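## Task

The rack front holds 12 drive blanks in 3 rows of 4. Press every blank that sticks out fully home until it stops and latches. The exception is the bottom-row blank that is first from the right as seen facing the rack: do not touch it. The rack is loose on the table. It must not tip more than a little, which would be a failure, and it must finish in its original spot. A blank counts as done only if it stays in without the robot holding it. Nothing may be knocked or placed off the table.

## Robot and tools

ROBOT AND FRAME. Two six-joint arms, left_arm and right_arm, each with a parallel gripper. Every reported pose uses one shared scene frame. Its origin is on the table surface midway between the arms, +x runs out over the table, +z is up, and left_arm sits toward +y. The arm names do not match the left or right side of any image. Each state line gives, per arm, end_effector_position (metres) and end_effector_quat_wxyz. That printed position can be off from the true one, more so at long reach. The gripper fingers point along its own +z and open and close along its y axis. The reported point lies between the pads when closed. Fingertips extend about 33 mm past it when closed and about 9 mm when fully open. Closing pushes the tips roughly 24 mm further out, so keep that clearance above surfaces.

execute_actions. Argument actions is a list holding zero or one item. An empty list only reports the current state. An item with rows runs a motion: rows has 1 to 15 rows, and steps is 1 to 15 (default 15). Each step lasts 1/30 s and uses one row. If there are fewer rows than steps, the last row repeats. An item with only steps (up to 300) is a wait. It returns once that many steps have elapsed since the previous result, and your reply time counts toward it. Optional pictures (boolean) turns camera images on or off.

ROW LAYOUT. One flat list of 18 numbers covers both arms, each in [-1, 1]. Numbers 1 to 6 are left_arm joint offsets in the order waist, shoulder, elbow, forearm roll, wrist pitch, wrist roll. Numbers 7 to 9 are left gripper position, force_limit and speed. Numbers 10 to 18 repeat that layout for right_arm. Send all 18 even when only one arm moves.

JOINT NUMBERS are scaled offsets, not absolute angles. 1.0 equals 1.983 rad for waist and shoulder, 2.38 rad for elbow, and 2.975 rad for forearm roll, wrist pitch and wrist roll. Each offset is measured from that arm's joint angles in the most recent result that printed them. Before any such result in the scene, or for a second call within one reply, it is measured from the pose at the start of the action. It is never measured from the previous row. All zeros is therefore a command to go back to that reference, not a hold. Stated joint ranges (rad): waist ±3.491, shoulder ±3.140, elbow -1.187 to 4.328, forearm roll ±3.316, wrist pitch ±3.140, wrist roll ±3.927. A row that asks for more than 0.010 rad beyond a range is refused, and the robot gets nothing. Requests past the true end are clipped, and the result may say "joint sent to its limit". A missing message does not prove there is more room. Motion limits: target speeds are capped at 2.62 rad/s (waist, shoulder), 3.14 (elbow) and 3.93 (the wrist joints), with 0.5 s to reach full speed. Targets stay within 0.805/0.966/1.21 rad of measured angles. If a target would put the hand more than 70 mm from its measured spot, the arm's targets are pulled back.

GRIPPER NUMBERS are absolute. position: +1 fully open (140 mm), pads touch near -0.8, and -1 closes until blocked. force_limit: about 14 N at -1, 60 N at 0, 107 N at +1. speed: about 30, 140 and 250 mm/s at -1, 0 and +1. To keep a gripper unchanged, resend its previous three numbers. object_status: 0 moving, 1 blocked while opening, 2 blocked while closing (a grip), 3 reached target or pads met. To squeeze harder while at 2, raise force_limit and change position slightly (for example -1 to -0.98). position_measured runs in counts from 3 (open) to 230 (closed) and is not linear.

RESULT LINES. Joint positions and Joint velocities give one block per arm, in column order (rad, rad/s). "joint command not followed" means a clearance check altered joint targets. HELD marks steps where your row was partly or wholly not sent. Between calls the arms keep heading to the last row's target until motion settles or a step is HELD. After that, only a new action moves them further.

FAULTS. If contact torque reaches a joint's load limit (139 N m for waist, shoulder and elbow; 34.8 N m for the wrist joints), or an outside force of 150 N acts on the arm, the arm halts for 10 s, yields, and drops the rest of the call. MOTOR HOT warns of overheating. An OVER-TEMPERATURE FAULT brakes that arm until it cools.

zoom_image: camera (cam_head_left, cam_head_right, cam_high, cam_low, cam_left_wrist, cam_right_wrist) and region [x0, y0, x1, y1] in pixels of that camera's latest 504x504 image. The origin is top-left, and the region can be at most 504 by 504. Calibration (pinhole plus radial distortion, with world-to-camera transforms) is supplied. Head cameras sit near x=-0.31, z=0.79. cam_high is near (0.20, -0.86, 1.26). cam_low is near (1.64, 0.28, 0.17), facing back toward the robot. Wrist camera poses follow the joints.

finished_scene: scene (1 or 2) ends that scene for good and reports success. It then starts the next scene and gives its task. Replying with no tool call ends all scenes.

AVOID: pushing blanks so hard that the loose rack slides or tilts, and pressing the excluded blank. Also avoid knocking anything off the table, arm-to-arm contact, hard impacts, and leaving a hand pressing on a blank at the end. Withdraw and check that each blank stays latched on its own.

Each tool is called after "Emit:" as name(argument=value, ...) on one line, values as JSON.

## Session

Emit:
execute_actions(actions=[])

Scene clock: 0.00 s of 4500.00 s.
left_arm: end_effector_position=(+0.0313, +0.2943, +0.3590) position_measured=3 object_status=3 end_effector_quat_wxyz=(-0.022, +0.947, +0.317, +0.037) | right_arm: end_effector_position=(+0.3697, -0.7060, +0.2226) position_measured=3 object_status=3 end_effector_quat_wxyz=(+0.013, +0.980, -0.193, +0.050)
Joint positions: left_arm=[-0.891 -0.647 -0.129 -0.097 -2.106  3.108] | right_arm=[-0.34   0.094  0.058 -0.004 -1.432  1.666]
Joint velocities: left_arm=[-0.001 -0.001  0.    -0.001  0.001  0.   ] | right_arm=[-0.001 -0.    -0.     0.    -0.    -0.   ]

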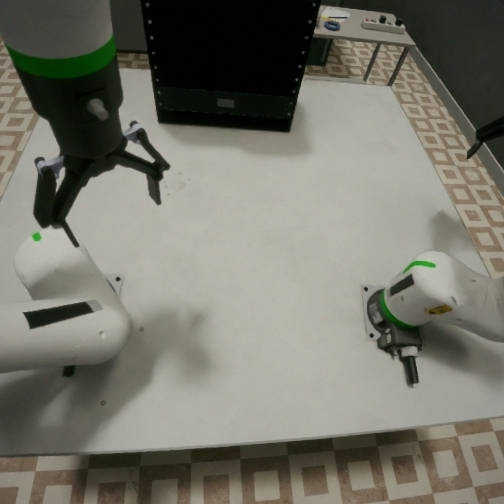

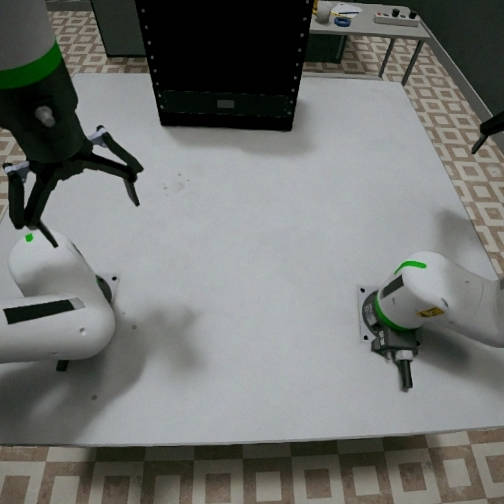

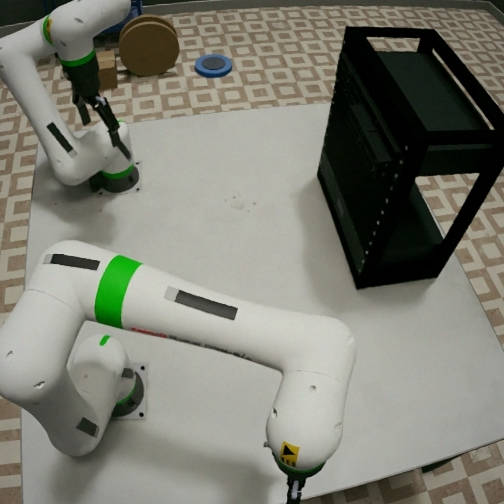

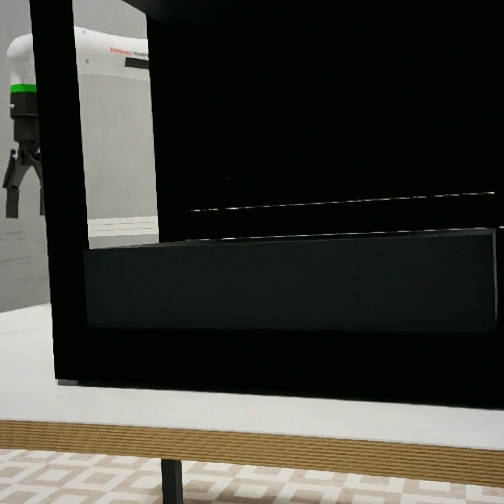

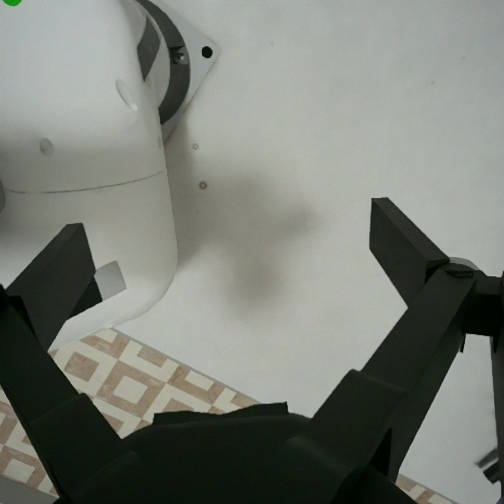

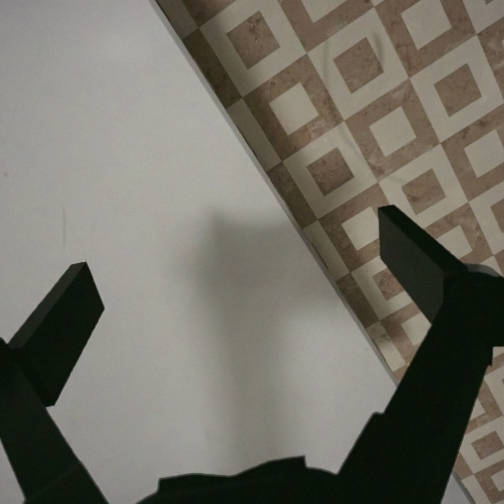

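Emit:
zoom_image(camera="cam_high", region=[310, 20, 470, 220])

Region (310, 20, 470, 220) of cam_high's 504x504 image, scaled by 2.520, with more detail than that image has; it fills the left 403 columns of this view, and the rest is white.

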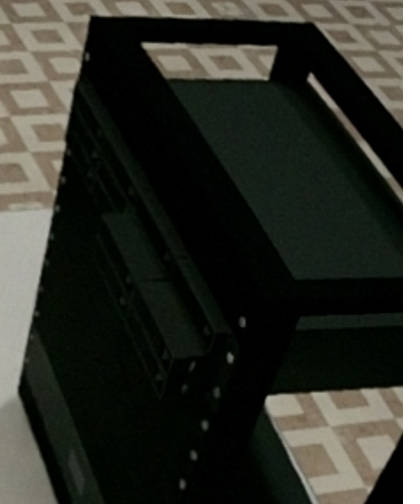

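Emit:
execute_actions(actions=[{"rows":[[0.4,-0.05,-0.26,0.0326,0.708,-0.517,-1,0,0,0,0,0,0,0,0,1,0,0]]}], pictures=false)

Emit:
execute_actions(actions=[{"steps":60}])

Scene clock: 15.90 s of 4500.00 s.
left_arm: end_effector_position=(+0.1622, +0.2182, +0.2983) position_measured=104 object_status=0 end_effector_quat_wxyz=(+0.084, +0.969, +0.204, +0.111) | right_arm: end_effector_position=(+0.3697, -0.7060, +0.2226) position_measured=3 object_status=3 end_effector_quat_wxyz=(+0.013, +0.980, -0.193, +0.050)
Joint positions: left_arm=[-0.625 -0.68  -0.336 -0.064 -1.644  2.647] | right_arm=[-0.34   0.094  0.058 -0.004 -1.432  1.666]
Joint velocities: left_arm=[ 0.573 -0.071 -0.445  0.069  1.209 -1.165] | right_arm=[ 0.    -0.    -0.    -0.001  0.     0.   ]
Steps of this call (steps 1 to 90: nothing new was sent; then 12.40 s passed at rest; steps 91 to 105: all 15 steps of this action). Readings (joint positions | what the end effector reports):
91: left_arm=[-0.891 -0.647 -0.129 -0.097 -2.106 3.108] | right_arm=[-0.340 0.094 0.058 -0.004 -1.432 1.666] | left_arm position_measured=3 object_status=0 | right_arm position_measured=3 object_status=3
92: left_arm=[-0.888 -0.648 -0.130 -0.096 -2.103 3.105] | right_arm=[-0.340 0.094 0.058 -0.004 -1.432 1.666] | left_arm position_measured=5 object_status=0 | right_arm position_measured=3 object_status=3
94: left_arm=[-0.868 -0.650 -0.146 -0.094 -2.072 3.073] | right_arm=[-0.340 0.094 0.058 -0.004 -1.432 1.666] | left_arm position_measured=20 object_status=0 | right_arm position_measured=3 object_status=3
98: left_arm=[-0.774 -0.662 -0.220 -0.083 -1.925 2.927] | right_arm=[-0.340 0.094 0.058 -0.004 -1.432 1.666] | left_arm position_measured=51 object_status=0 | right_arm position_measured=3 object_status=3
105: the state above

Scene clock: 17.90 s of 4500.00 s.
left_arm: end_effector_position=(+0.5215, +0.2517, +0.4850) position_measured=233 object_status=3 end_effector_quat_wxyz=(+0.052, +0.706, -0.052, +0.705) | right_arm: end_effector_position=(+0.3697, -0.7060, +0.2226) position_measured=3 object_status=3 end_effector_quat_wxyz=(+0.013, +0.980, -0.193, +0.050)
Joint positions: left_arm=[-0.097 -0.746 -0.748  0.    -0.     1.57 ] | right_arm=[-0.34   0.094  0.058 -0.004 -1.432  1.666]
Joint velocities: left_arm=[-0.     0.     0.002  0.     0.001 -0.   ] | right_arm=[ 0.001 -0.     0.     0.     0.001 -0.   ]
Steps of this call (steps 1 to 60: the robot went on to your last target). Readings (joint positions | what the end effector reports):
1: left_arm=[-0.606 -0.683 -0.351 -0.062 -1.603 2.608] | right_arm=[-0.340 0.094 0.058 -0.004 -1.432 1.666] | left_arm position_measured=111 object_status=0 | right_arm position_measured=3 object_status=3
2: left_arm=[-0.588 -0.685 -0.365 -0.060 -1.562 2.571] | right_arm=[-0.340 0.094 0.058 -0.004 -1.432 1.666] | left_arm position_measured=119 object_status=0 | right_arm position_measured=3 object_status=3
4: left_arm=[-0.552 -0.689 -0.393 -0.055 -1.477 2.498] | right_arm=[-0.340 0.094 0.058 -0.004 -1.432 1.666] | left_arm position_measured=134 object_status=0 | right_arm position_measured=3 object_status=3
8: left_arm=[-0.488 -0.698 -0.443 -0.047 -1.306 2.367] | right_arm=[-0.340 0.094 0.058 -0.004 -1.432 1.666] | left_arm position_measured=164 object_status=0 | right_arm position_measured=3 object_status=3
60: the state above
All arms were judged still, so your last target was given up. Only a new action makes them travel on or press farther. Fingers that are still opening or closing keep moving.
camera_calibration (this result's frames):
cam_left_wrist: T_world_to_cam=[[-0.177085, -0.980659, -0.0833623, 0.366263], [-0.421222, 0.152069, -0.894118, 0.613758], [0.889501, -0.123221, -0.440004, -0.0185795], [0, 0, 0, 1]] pos_world=[0.339914, 0.263556, 0.571129]
cam_right_wrist: T_world_to_cam=[[-0.546167, -0.836816, 0.0379596, -0.400054], [-0.779395, 0.524252, 0.343079, 0.58393], [-0.306994, 0.157793, -0.938539, 0.622577], [0, 0, 0, 1]] pos_world=[0.427743, -0.739137, 0.399165]

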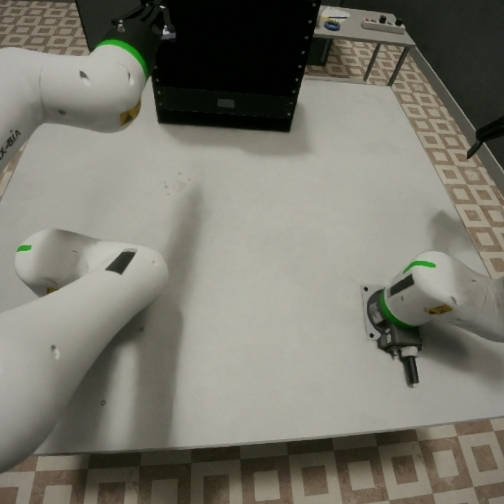

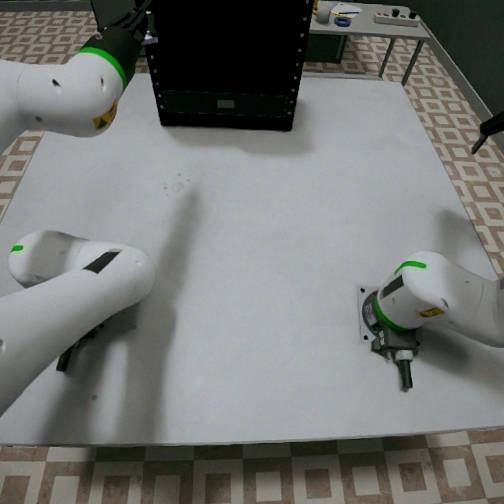

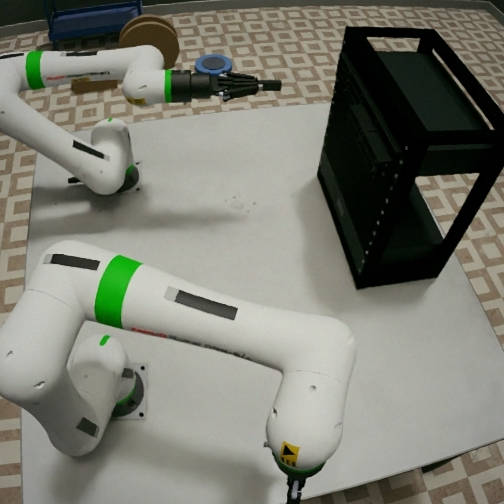

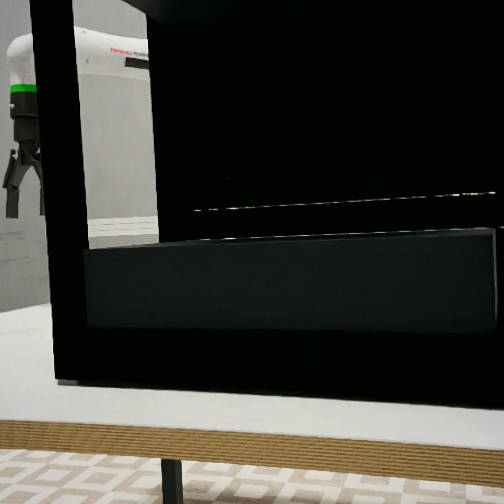

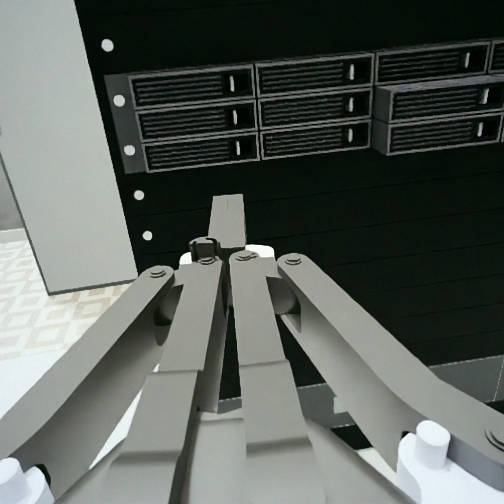

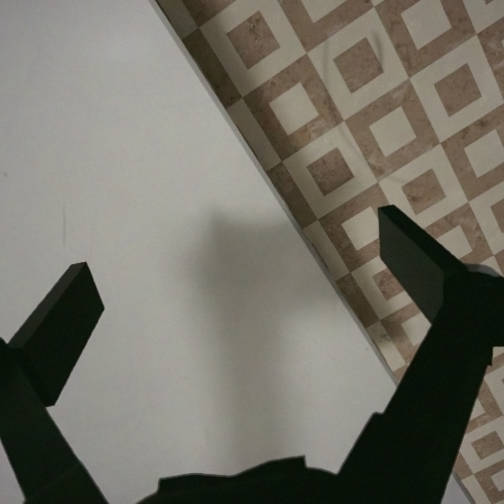

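Emit:
execute_actions(actions=[{"rows":[[-0.129,0.31,0.18,0,0.065,0,-1,0,0,0,0,0,0,0,0,1,0,0]]}], pictures=false)

Emit:
execute_actions(actions=[{"steps":25}])

Scene clock: 34.73 s of 4500.00 s.
left_arm: end_effector_position=(+0.6010, +0.1477, +0.5183) position_measured=233 object_status=3 end_effector_quat_wxyz=(+0.104, +0.698, -0.104, +0.700) | right_arm: end_effector_position=(+0.3697, -0.7060, +0.2226) position_measured=3 object_status=3 end_effector_quat_wxyz=(+0.013, +0.980, -0.193, +0.050)
Joint positions: left_arm=[-0.245 -0.39  -0.5    0.     0.112  1.57 ] | right_arm=[-0.34   0.094  0.058 -0.004 -1.432  1.666]
Joint velocities: left_arm=[-0.382  0.916  0.636 -0.001  0.285 -0.   ] | right_arm=[ 0.     0.     0.     0.001 -0.001 -0.   ]
Steps of this call (steps 1 to 90: nothing new was sent; then 13.33 s passed at rest; steps 91 to 105: all 15 steps of this action). Readings (joint positions | what the end effector reports):
91: left_arm=[-0.097 -0.746 -0.748 0.000 0.000 1.570] | right_arm=[-0.340 0.094 0.058 -0.004 -1.432 1.666] | left_arm position_measured=233 object_status=3 | right_arm position_measured=3 object_status=3
92: left_arm=[-0.098 -0.744 -0.746 0.000 0.001 1.570] | right_arm=[-0.340 0.094 0.058 -0.004 -1.432 1.666] | left_arm position_measured=233 object_status=3 | right_arm position_measured=3 object_status=3
94: left_arm=[-0.107 -0.724 -0.732 0.000 0.007 1.570] | right_arm=[-0.340 0.094 0.058 -0.004 -1.432 1.666] | left_arm position_measured=233 object_status=3 | right_arm position_measured=3 object_status=3
98: left_arm=[-0.152 -0.614 -0.656 0.000 0.042 1.570] | right_arm=[-0.340 0.094 0.058 -0.004 -1.432 1.666] | left_arm position_measured=233 object_status=3 | right_arm position_measured=3 object_status=3
105: the state above

Scene clock: 35.57 s of 4500.00 s.
left_arm: end_effector_position=(+0.6541, +0.0509, +0.5133) position_measured=233 object_status=3 end_effector_quat_wxyz=(+0.142, +0.691, -0.141, +0.695) | right_arm: end_effector_position=(+0.3697, -0.7060, +0.2226) position_measured=3 object_status=3 end_effector_quat_wxyz=(+0.013, +0.980, -0.193, +0.050)
Joint positions: left_arm=[-0.353 -0.132 -0.319  0.     0.193  1.57 ] | right_arm=[-0.34   0.094  0.058 -0.004 -1.432  1.666]
Joint velocities: left_arm=[ 0.001  0.    -0.     0.001 -0.001 -0.   ] | right_arm=[-0.001 -0.     0.    -0.001  0.001 -0.   ]
Steps of this call (steps 1 to 25: the robot went on to your last target). Readings (joint positions | what the end effector reports):
1: left_arm=[-0.258 -0.359 -0.478 0.000 0.122 1.570] | right_arm=[-0.340 0.094 0.058 -0.004 -1.432 1.666] | left_arm position_measured=233 object_status=3 | right_arm position_measured=3 object_status=3
2: left_arm=[-0.271 -0.329 -0.457 0.000 0.131 1.570] | right_arm=[-0.340 0.094 0.058 -0.004 -1.432 1.666] | left_arm position_measured=233 object_status=3 | right_arm position_measured=3 object_status=3
4: left_arm=[-0.296 -0.268 -0.415 0.000 0.150 1.570] | right_arm=[-0.340 0.094 0.058 -0.004 -1.432 1.666] | left_arm position_measured=233 object_status=3 | right_arm position_measured=3 object_status=3
8: left_arm=[-0.340 -0.163 -0.341 0.000 0.183 1.570] | right_arm=[-0.340 0.094 0.058 -0.004 -1.432 1.666] | left_arm position_measured=233 object_status=3 | right_arm position_measured=3 object_status=3
25: the state above
camera_calibration (this result's frames):
cam_left_wrist: T_world_to_cam=[[-0.418879, -0.904189, -0.0835624, 0.349537], [-0.363318, 0.251225, -0.897154, 0.684055], [0.83219, -0.345439, -0.433741, -0.103248], [0, 0, 0, 1]] pos_world=[0.480865, 0.10853, 0.598128]
cam_right_wrist: T_world_to_cam=[[-0.546167, -0.836816, 0.0379597, -0.400054], [-0.779395, 0.524252, 0.343079, 0.58393], [-0.306995, 0.157793, -0.938539, 0.622578], [0, 0, 0, 1]] pos_world=[0.427743, -0.739137, 0.399165]

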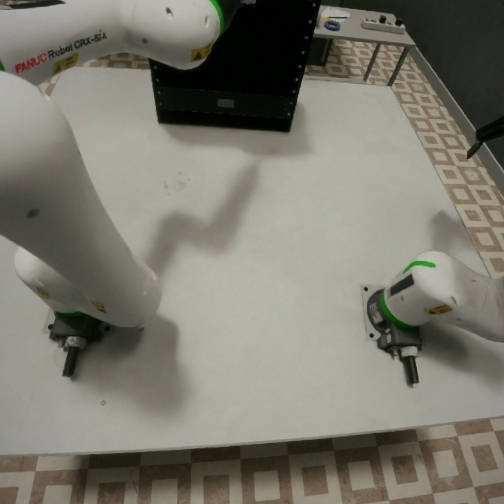

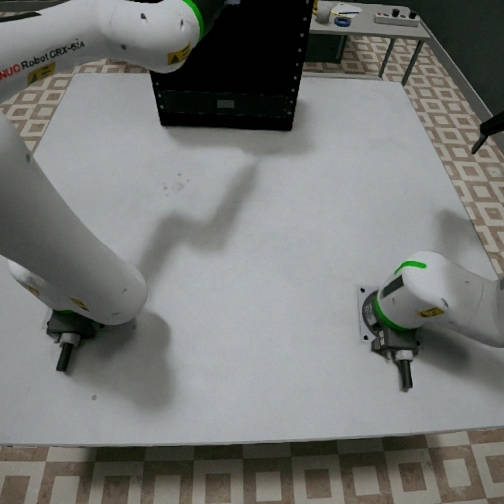

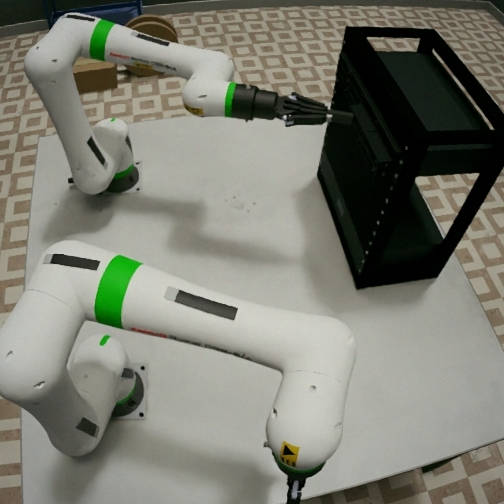

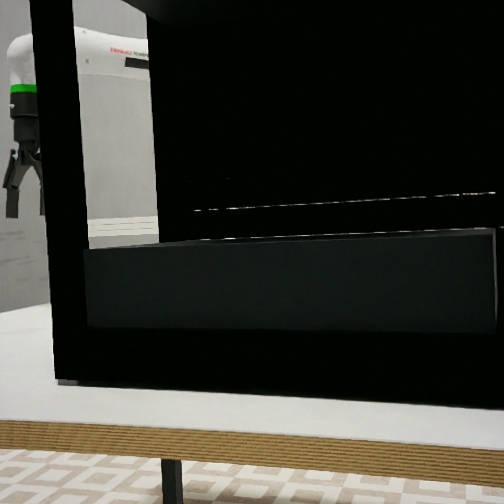

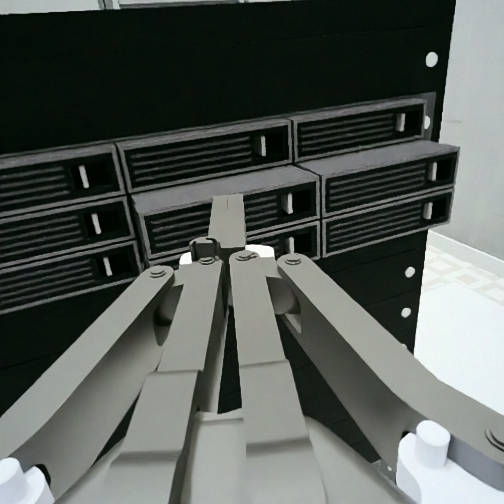

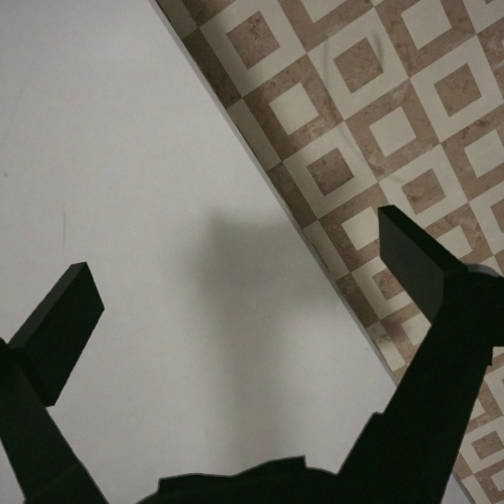

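Emit:
execute_actions(actions=[{"rows":[[0.005,0.0217,0.016,0,0,0,-1,0,0,0,0,0,0,0,0,1,0,0]]}])

Scene clock: 44.07 s of 4500.00 s.
left_arm: end_effector_position=(+0.6739, +0.0504, +0.5114) position_measured=233 object_status=3 end_effector_quat_wxyz=(+0.138, +0.693, -0.138, +0.694) | right_arm: end_effector_position=(+0.3697, -0.7060, +0.2226) position_measured=3 object_status=3 end_effector_quat_wxyz=(+0.013, +0.980, -0.193, +0.050)
Joint positions: left_arm=[-0.343 -0.089 -0.281  0.     0.193  1.57 ] | right_arm=[-0.34   0.094  0.058 -0.004 -1.432  1.666]
Joint velocities: left_arm=[ 0.001 -0.001  0.     0.    -0.001  0.   ] | right_arm=[-0.     0.    -0.    -0.    -0.001  0.   ]
Steps of this call (steps 1 to 15: the robot went on to your last target; steps 16 to 90: nothing new was sent; then 5.00 s passed at rest; steps 91 to 105: all 15 steps of this action). Readings (joint positions | what the end effector reports):
91: left_arm=[-0.353 -0.132 -0.319 0.000 0.193 1.570] | right_arm=[-0.340 0.094 0.058 -0.004 -1.432 1.666] | left_arm position_measured=233 object_status=3 | right_arm position_measured=3 object_status=3
92: left_arm=[-0.353 -0.129 -0.317 0.000 0.193 1.570] | right_arm=[-0.340 0.094 0.058 -0.004 -1.432 1.666] | left_arm position_measured=233 object_status=3 | right_arm position_measured=3 object_status=3
94: left_arm=[-0.348 -0.110 -0.299 0.000 0.194 1.570] | right_arm=[-0.340 0.094 0.058 -0.004 -1.432 1.666] | left_arm position_measured=233 object_status=3 | right_arm position_measured=3 object_status=3
98: left_arm=[-0.343 -0.089 -0.281 0.000 0.194 1.570] | right_arm=[-0.340 0.094 0.058 -0.004 -1.432 1.666] | left_arm position_measured=233 object_status=3 | right_arm position_measured=3 object_status=3
105: the state above
camera_calibration (this result's frames):
cam_left_wrist: T_world_to_cam=[[-0.410335, -0.908107, -0.0834669, 0.351628], [-0.369815, 0.249367, -0.895015, 0.693028], [0.833584, -0.336389, -0.438156, -0.119823], [0, 0, 0, 1]] pos_world=[0.50046, 0.10619, 0.597119]
cam_right_wrist: T_world_to_cam=[[-0.546167, -0.836816, 0.0379597, -0.400054], [-0.779395, 0.524253, 0.343079, 0.58393], [-0.306994, 0.157793, -0.938539, 0.622577], [0, 0, 0, 1]] pos_world=[0.427743, -0.739137, 0.399165]

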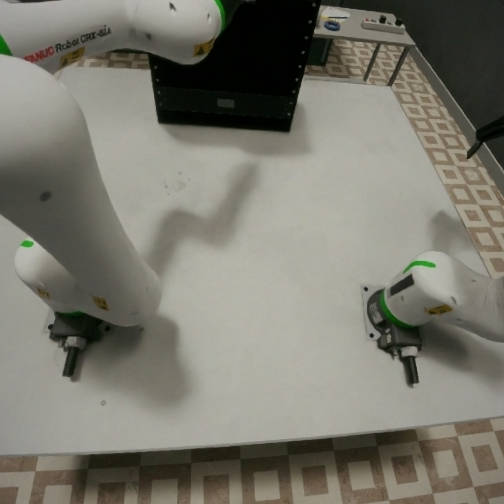

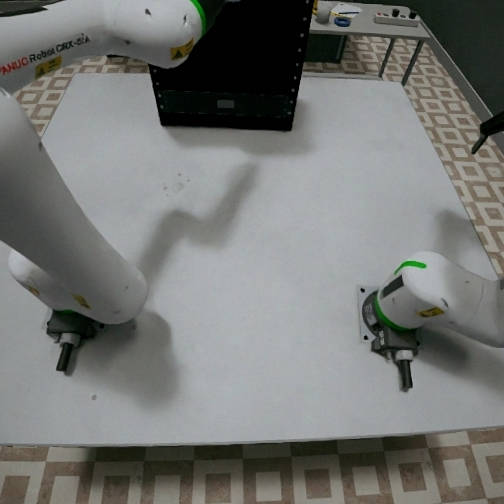

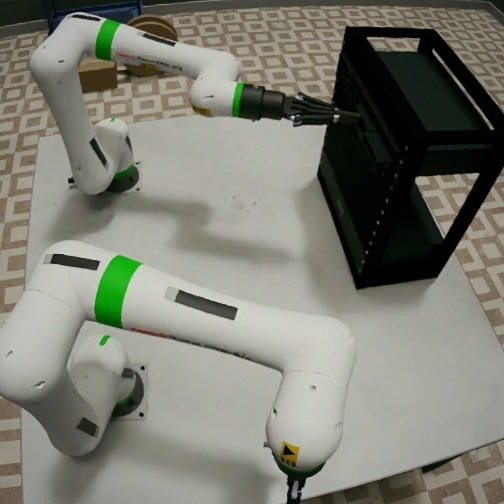

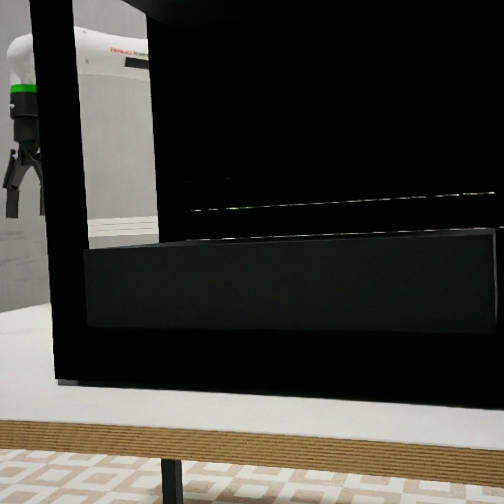

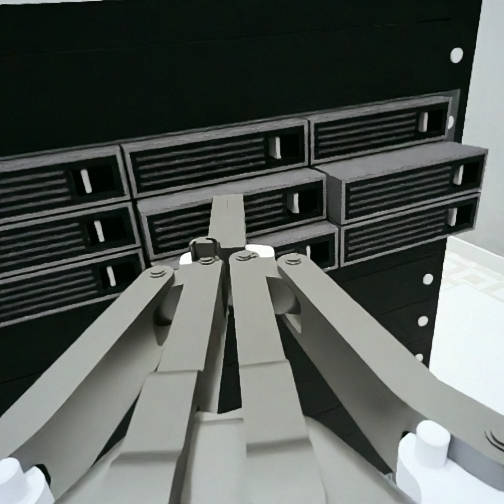

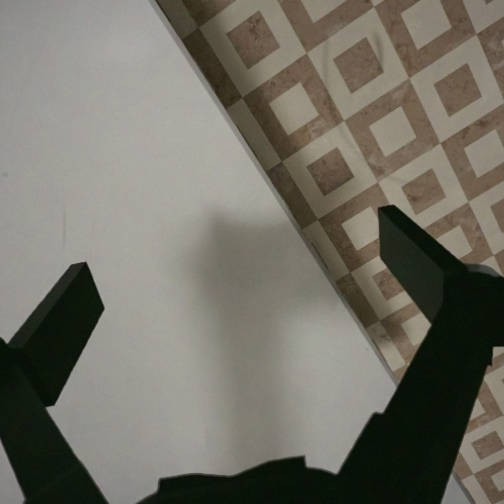

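Emit:
execute_actions(actions=[{"rows":[[0.001,0.003,0.0015,0,0,0,-1,0,0,0,0,0,0,0,0,1,0,0],[0.001,0.003,0.0015,0,0,0,-1,0,0,0,0,0,0,0,0,1,0,0],[0.002,0.007,0.004,0,0,0,-1,0,0,0,0,0,0,0,0,1,0,0],[0.002,0.009,0.006,0,0,0,-1,0,0,0,0,0,0,0,0,1,0,0],[0.003,0.013,0.0085,0,0,0,-1,0,0,0,0,0,0,0,0,1,0,0]]}])

Scene clock: 49.63 s of 4500.00 s.
left_arm: end_effector_position=(+0.6855, +0.0504, +0.5080) position_measured=233 object_status=3 end_effector_quat_wxyz=(+0.136, +0.695, -0.136, +0.692) | right_arm: end_effector_position=(+0.3697, -0.7060, +0.2226) position_measured=3 object_status=3 end_effector_quat_wxyz=(+0.013, +0.980, -0.193, +0.050)
Joint positions: left_arm=[-0.337 -0.063 -0.261  0.     0.193  1.57 ] | right_arm=[-0.34   0.094  0.058 -0.004 -1.432  1.666]
Joint velocities: left_arm=[-0.     0.     0.002  0.     0.001 -0.   ] | right_arm=[-0.001 -0.     0.     0.    -0.001 -0.   ]
Steps of this call (steps 1 to 15: the robot went on to your last target; steps 16 to 90: nothing new was sent; then 2.07 s passed at rest; steps 91 to 105: all 15 steps of this action). Readings (joint positions | what the end effector reports):
91: left_arm=[-0.343 -0.089 -0.281 0.000 0.193 1.570] | right_arm=[-0.340 0.094 0.058 -0.004 -1.432 1.666] | left_arm position_measured=233 object_status=3 | right_arm position_measured=3 object_status=3
92: left_arm=[-0.343 -0.087 -0.280 0.000 0.193 1.570] | right_arm=[-0.340 0.094 0.058 -0.004 -1.432 1.666] | left_arm position_measured=233 object_status=3 | right_arm position_measured=3 object_status=3
94: left_arm=[-0.341 -0.081 -0.276 0.000 0.193 1.570] | right_arm=[-0.340 0.094 0.058 -0.004 -1.432 1.666] | left_arm position_measured=233 object_status=3 | right_arm position_measured=3 object_status=3
98: left_arm=[-0.338 -0.064 -0.262 0.000 0.193 1.570] | right_arm=[-0.340 0.094 0.058 -0.004 -1.432 1.666] | left_arm position_measured=233 object_status=3 | right_arm position_measured=3 object_status=3
105: the state above
camera_calibration (this result's frames):
cam_left_wrist: T_world_to_cam=[[-0.405345, -0.910368, -0.0832171, 0.352702], [-0.375717, 0.24889, -0.892687, 0.697237], [0.833386, -0.33058, -0.442927, -0.12876], [0, 0, 0, 1]] pos_world=[0.512236, 0.104988, 0.594734]
cam_right_wrist: T_world_to_cam=[[-0.546167, -0.836816, 0.0379598, -0.400054], [-0.779395, 0.524253, 0.343079, 0.58393], [-0.306994, 0.157793, -0.938539, 0.622577], [0, 0, 0, 1]] pos_world=[0.427743, -0.739137, 0.399165]

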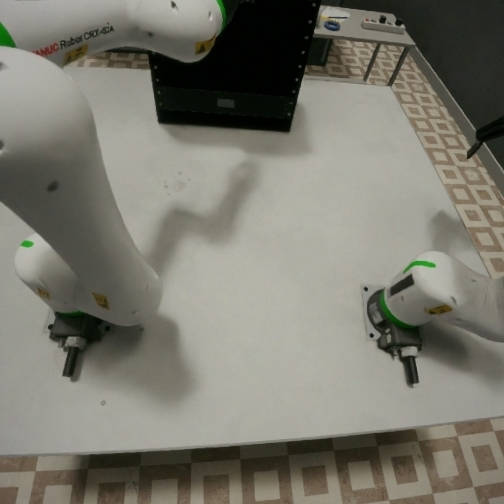

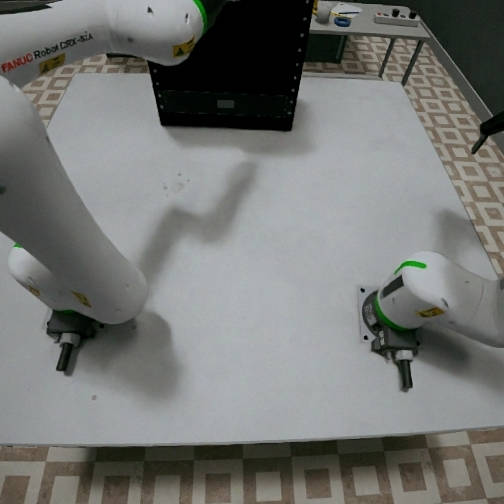

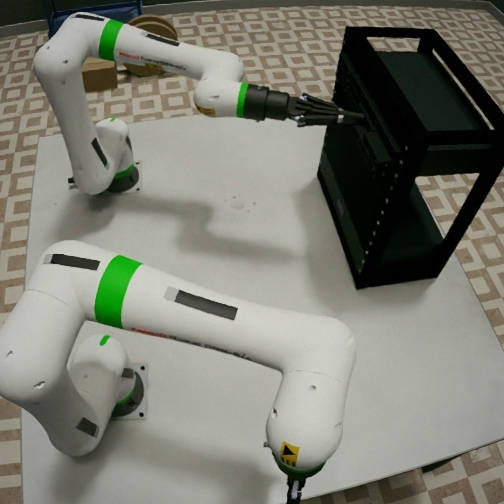

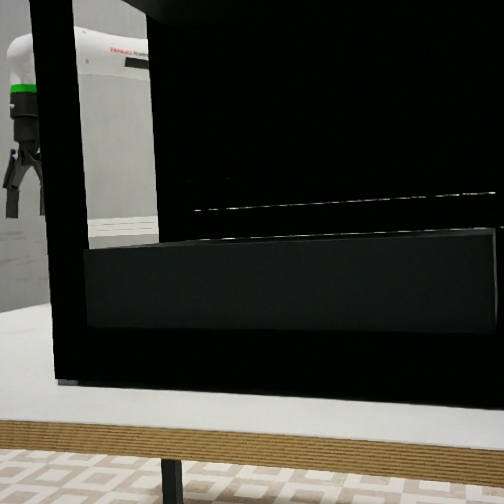

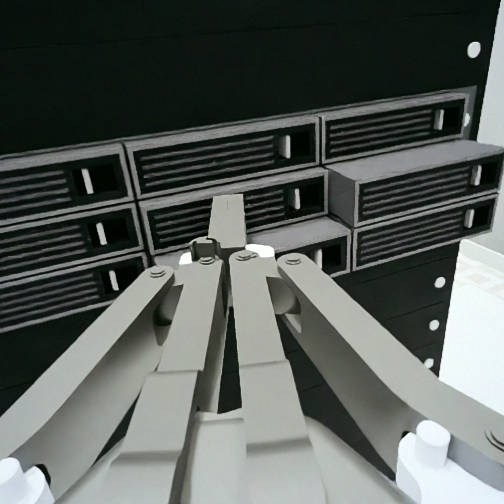

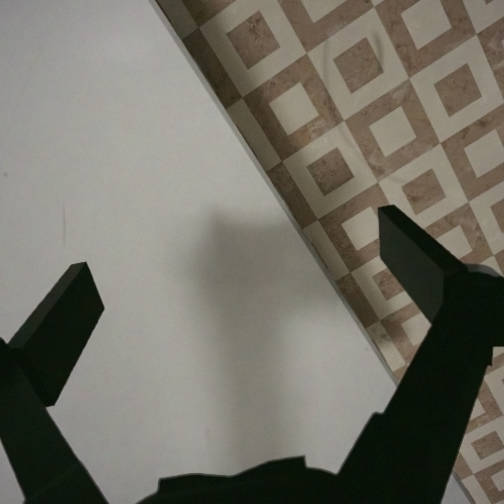

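Emit:
execute_actions(actions=[{"rows":[[0.0016,0.0065,0.0055,0,0,0,-1,0,0,0,0,0,0,0,0,1,0,0]]}])

Emit:
zoom_image(camera="cam_left_wrist", region=[100, 100, 380, 280])

Scene clock: 53.00 s of 4500.00 s.
left_arm: end_effector_position=(+0.6917, +0.0505, +0.5084) position_measured=233 object_status=3 end_effector_quat_wxyz=(+0.134, +0.696, -0.135, +0.693) | right_arm: end_effector_position=(+0.3697, -0.7060, +0.2226) position_measured=3 object_status=3 end_effector_quat_wxyz=(+0.013, +0.980, -0.193, +0.050)
Joint positions: left_arm=[-0.334 -0.05  -0.248  0.     0.193  1.57 ] | right_arm=[-0.34   0.094  0.058 -0.004 -1.432  1.666]
Joint velocities: left_arm=[-0.001  0.     0.002  0.    -0.001  0.   ] | right_arm=[ 0.001 -0.    -0.    -0.     0.     0.   ]
Steps of this call (steps 1 to 15: the robot went on to your last target; steps 16 to 86: nothing new was sent; steps 87 to 101: all 15 steps of this action). Readings (joint positions | what the end effector reports):
87: left_arm=[-0.337 -0.063 -0.261 0.000 0.193 1.570] | right_arm=[-0.340 0.094 0.058 -0.004 -1.432 1.666] | left_arm position_measured=233 object_status=3 | right_arm position_measured=3 object_status=3
88: left_arm=[-0.337 -0.061 -0.259 0.000 0.193 1.570] | right_arm=[-0.340 0.094 0.058 -0.004 -1.432 1.666] | left_arm position_measured=233 object_status=3 | right_arm position_measured=3 object_status=3
90: left_arm=[-0.335 -0.051 -0.250 0.000 0.193 1.570] | right_arm=[-0.340 0.094 0.058 -0.004 -1.432 1.666] | left_arm position_measured=233 object_status=3 | right_arm position_measured=3 object_status=3
94: left_arm=[-0.334 -0.050 -0.248 0.000 0.193 1.570] | right_arm=[-0.340 0.094 0.058 -0.004 -1.432 1.666] | left_arm position_measured=233 object_status=3 | right_arm position_measured=3 object_status=3
101: the state above
camera_calibration (this result's frames):
cam_left_wrist: T_world_to_cam=[[-0.402491, -0.911625, -0.0833096, 0.353419], [-0.376481, 0.247797, -0.89267, 0.700415], [0.834424, -0.327927, -0.442945, -0.134611], [0, 0, 0, 1]] pos_world=[0.518263, 0.104483, 0.595057]
cam_right_wrist: T_world_to_cam=[[-0.546167, -0.836816, 0.0379597, -0.400054], [-0.779395, 0.524252, 0.343079, 0.58393], [-0.306994, 0.157793, -0.938539, 0.622577], [0, 0, 0, 1]] pos_world=[0.427743, -0.739137, 0.399165]

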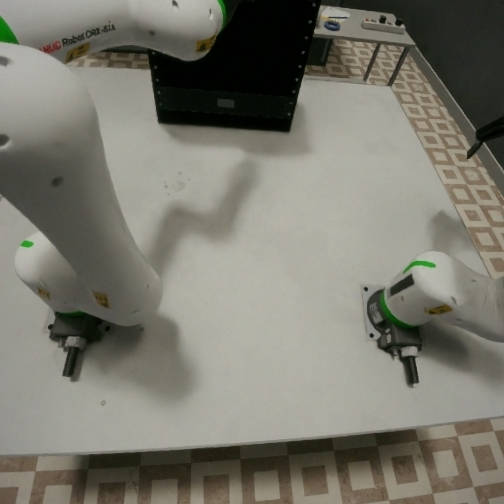

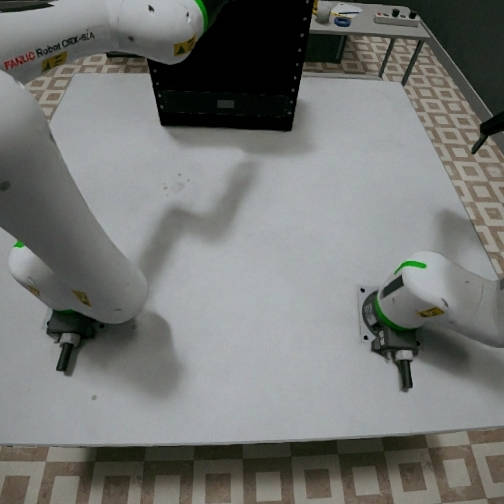

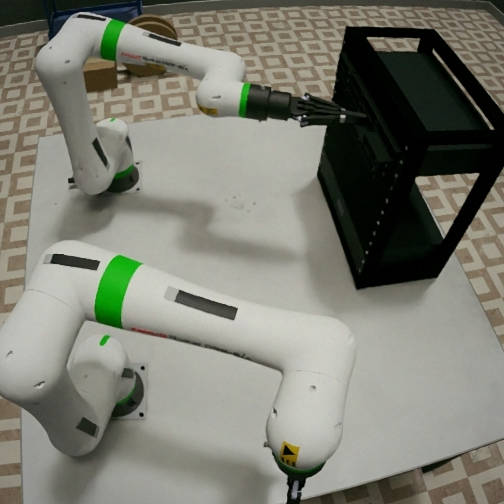

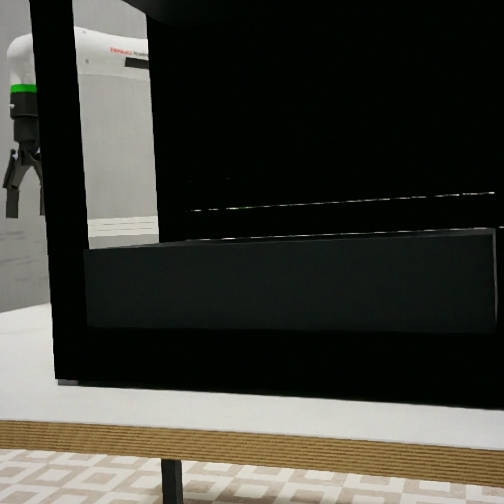

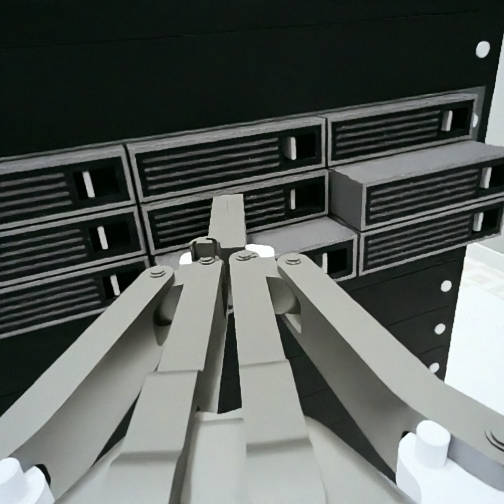

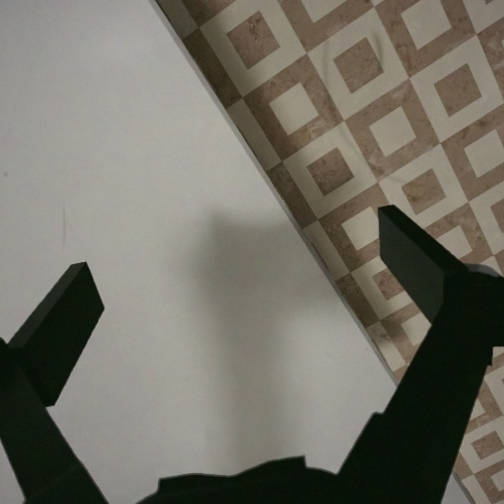

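Region (100, 100, 380, 280) of cam_left_wrist's 504x504 image, scaled by 1.800, with more detail than that image has; it fills the top 324 rows of this view, and the rest is white.

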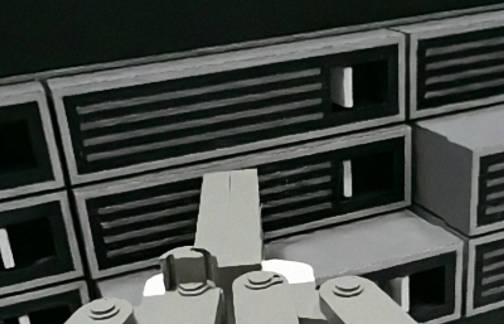

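Emit:
execute_actions(actions=[{"rows":[[0.0005,0.0022,0.0019,0,0,0,-1,0,0,0,0,0,0,0,0,1,0,0]],"steps":10}])

Emit:
zoom_image(camera="cam_left_wrist", region=[100, 100, 380, 280])

Scene clock: 56.37 s of 4500.00 s.
left_arm: end_effector_position=(+0.6938, +0.0505, +0.5087) position_measured=233 object_status=3 end_effector_quat_wxyz=(+0.134, +0.696, -0.135, +0.693) | right_arm: end_effector_position=(+0.3697, -0.7060, +0.2226) position_measured=3 object_status=3 end_effector_quat_wxyz=(+0.013, +0.980, -0.193, +0.050)
Joint positions: left_arm=[-0.333 -0.046 -0.243  0.     0.193  1.57 ] | right_arm=[-0.34   0.094  0.058 -0.004 -1.432  1.666]
Joint velocities: left_arm=[-0.001  0.    -0.002  0.     0.001  0.   ] | right_arm=[ 0.001 -0.    -0.    -0.    -0.001  0.   ]
Steps of this call (steps 1 to 15: the robot went on to your last target; steps 16 to 90: nothing new was sent; then 0.03 s passed at rest; steps 91 to 100: all 10 steps of this action). Readings (joint positions | what the end effector reports):
91: left_arm=[-0.334 -0.050 -0.248 0.000 0.193 1.570] | right_arm=[-0.340 0.094 0.058 -0.004 -1.432 1.666] | left_arm position_measured=233 object_status=3 | right_arm position_measured=3 object_status=3
92: left_arm=[-0.334 -0.049 -0.246 0.000 0.193 1.570] | right_arm=[-0.340 0.094 0.058 -0.004 -1.432 1.666] | left_arm position_measured=233 object_status=3 | right_arm position_measured=3 object_status=3
94: left_arm=[-0.333 -0.046 -0.244 0.000 0.193 1.570] | right_arm=[-0.340 0.094 0.058 -0.004 -1.432 1.666] | left_arm position_measured=233 object_status=3 | right_arm position_measured=3 object_status=3
98: left_arm=[-0.333 -0.046 -0.243 0.000 0.193 1.570] | right_arm=[-0.340 0.094 0.058 -0.004 -1.432 1.666] | left_arm position_measured=233 object_status=3 | right_arm position_measured=3 object_status=3
100: the state above
camera_calibration (this result's frames):
cam_left_wrist: T_world_to_cam=[[-0.401515, -0.912063, -0.0832269, 0.353592], [-0.376501, 0.247217, -0.892822, 0.701583], [0.834885, -0.327146, -0.442654, -0.136711], [0, 0, 0, 1]] pos_world=[0.520257, 0.10433, 0.595301]
cam_right_wrist: T_world_to_cam=[[-0.546167, -0.836816, 0.0379597, -0.400054], [-0.779395, 0.524252, 0.343079, 0.58393], [-0.306995, 0.157793, -0.938539, 0.622577], [0, 0, 0, 1]] pos_world=[0.427743, -0.739137, 0.399165]

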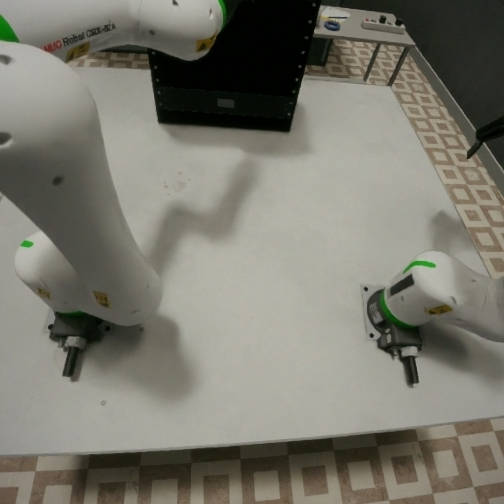

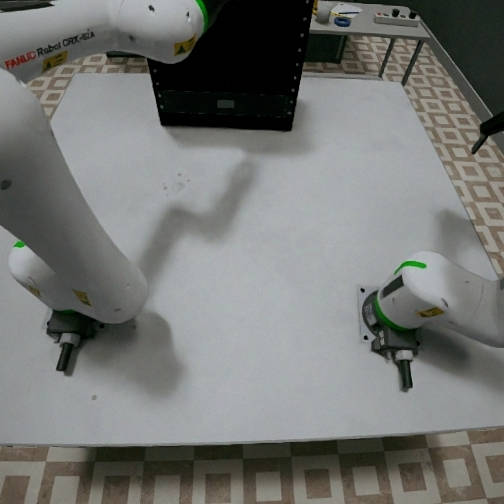

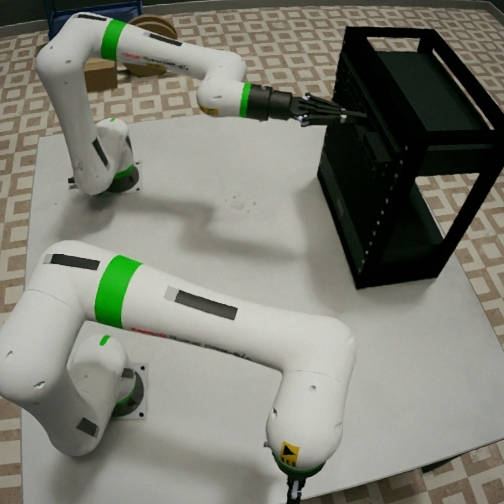

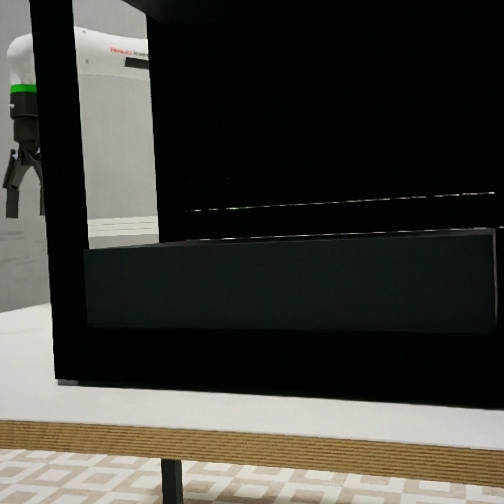

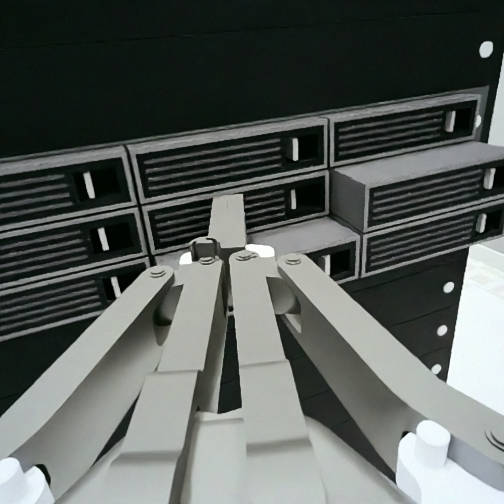

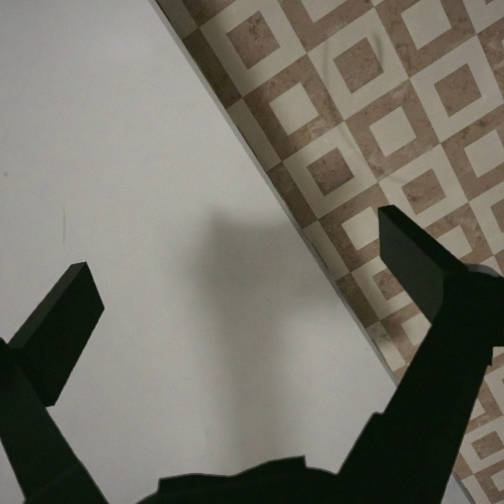

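Region (100, 100, 380, 280) of cam_left_wrist's 504x504 image, scaled by 1.800, with more detail than that image has; it fills the top 324 rows of this view, and the rest is white.

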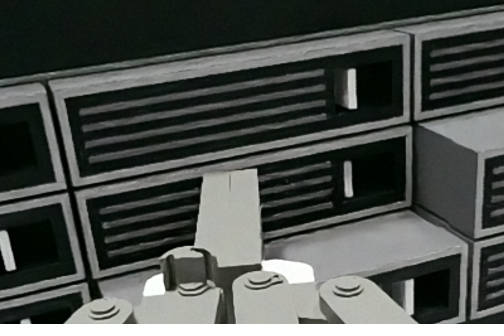

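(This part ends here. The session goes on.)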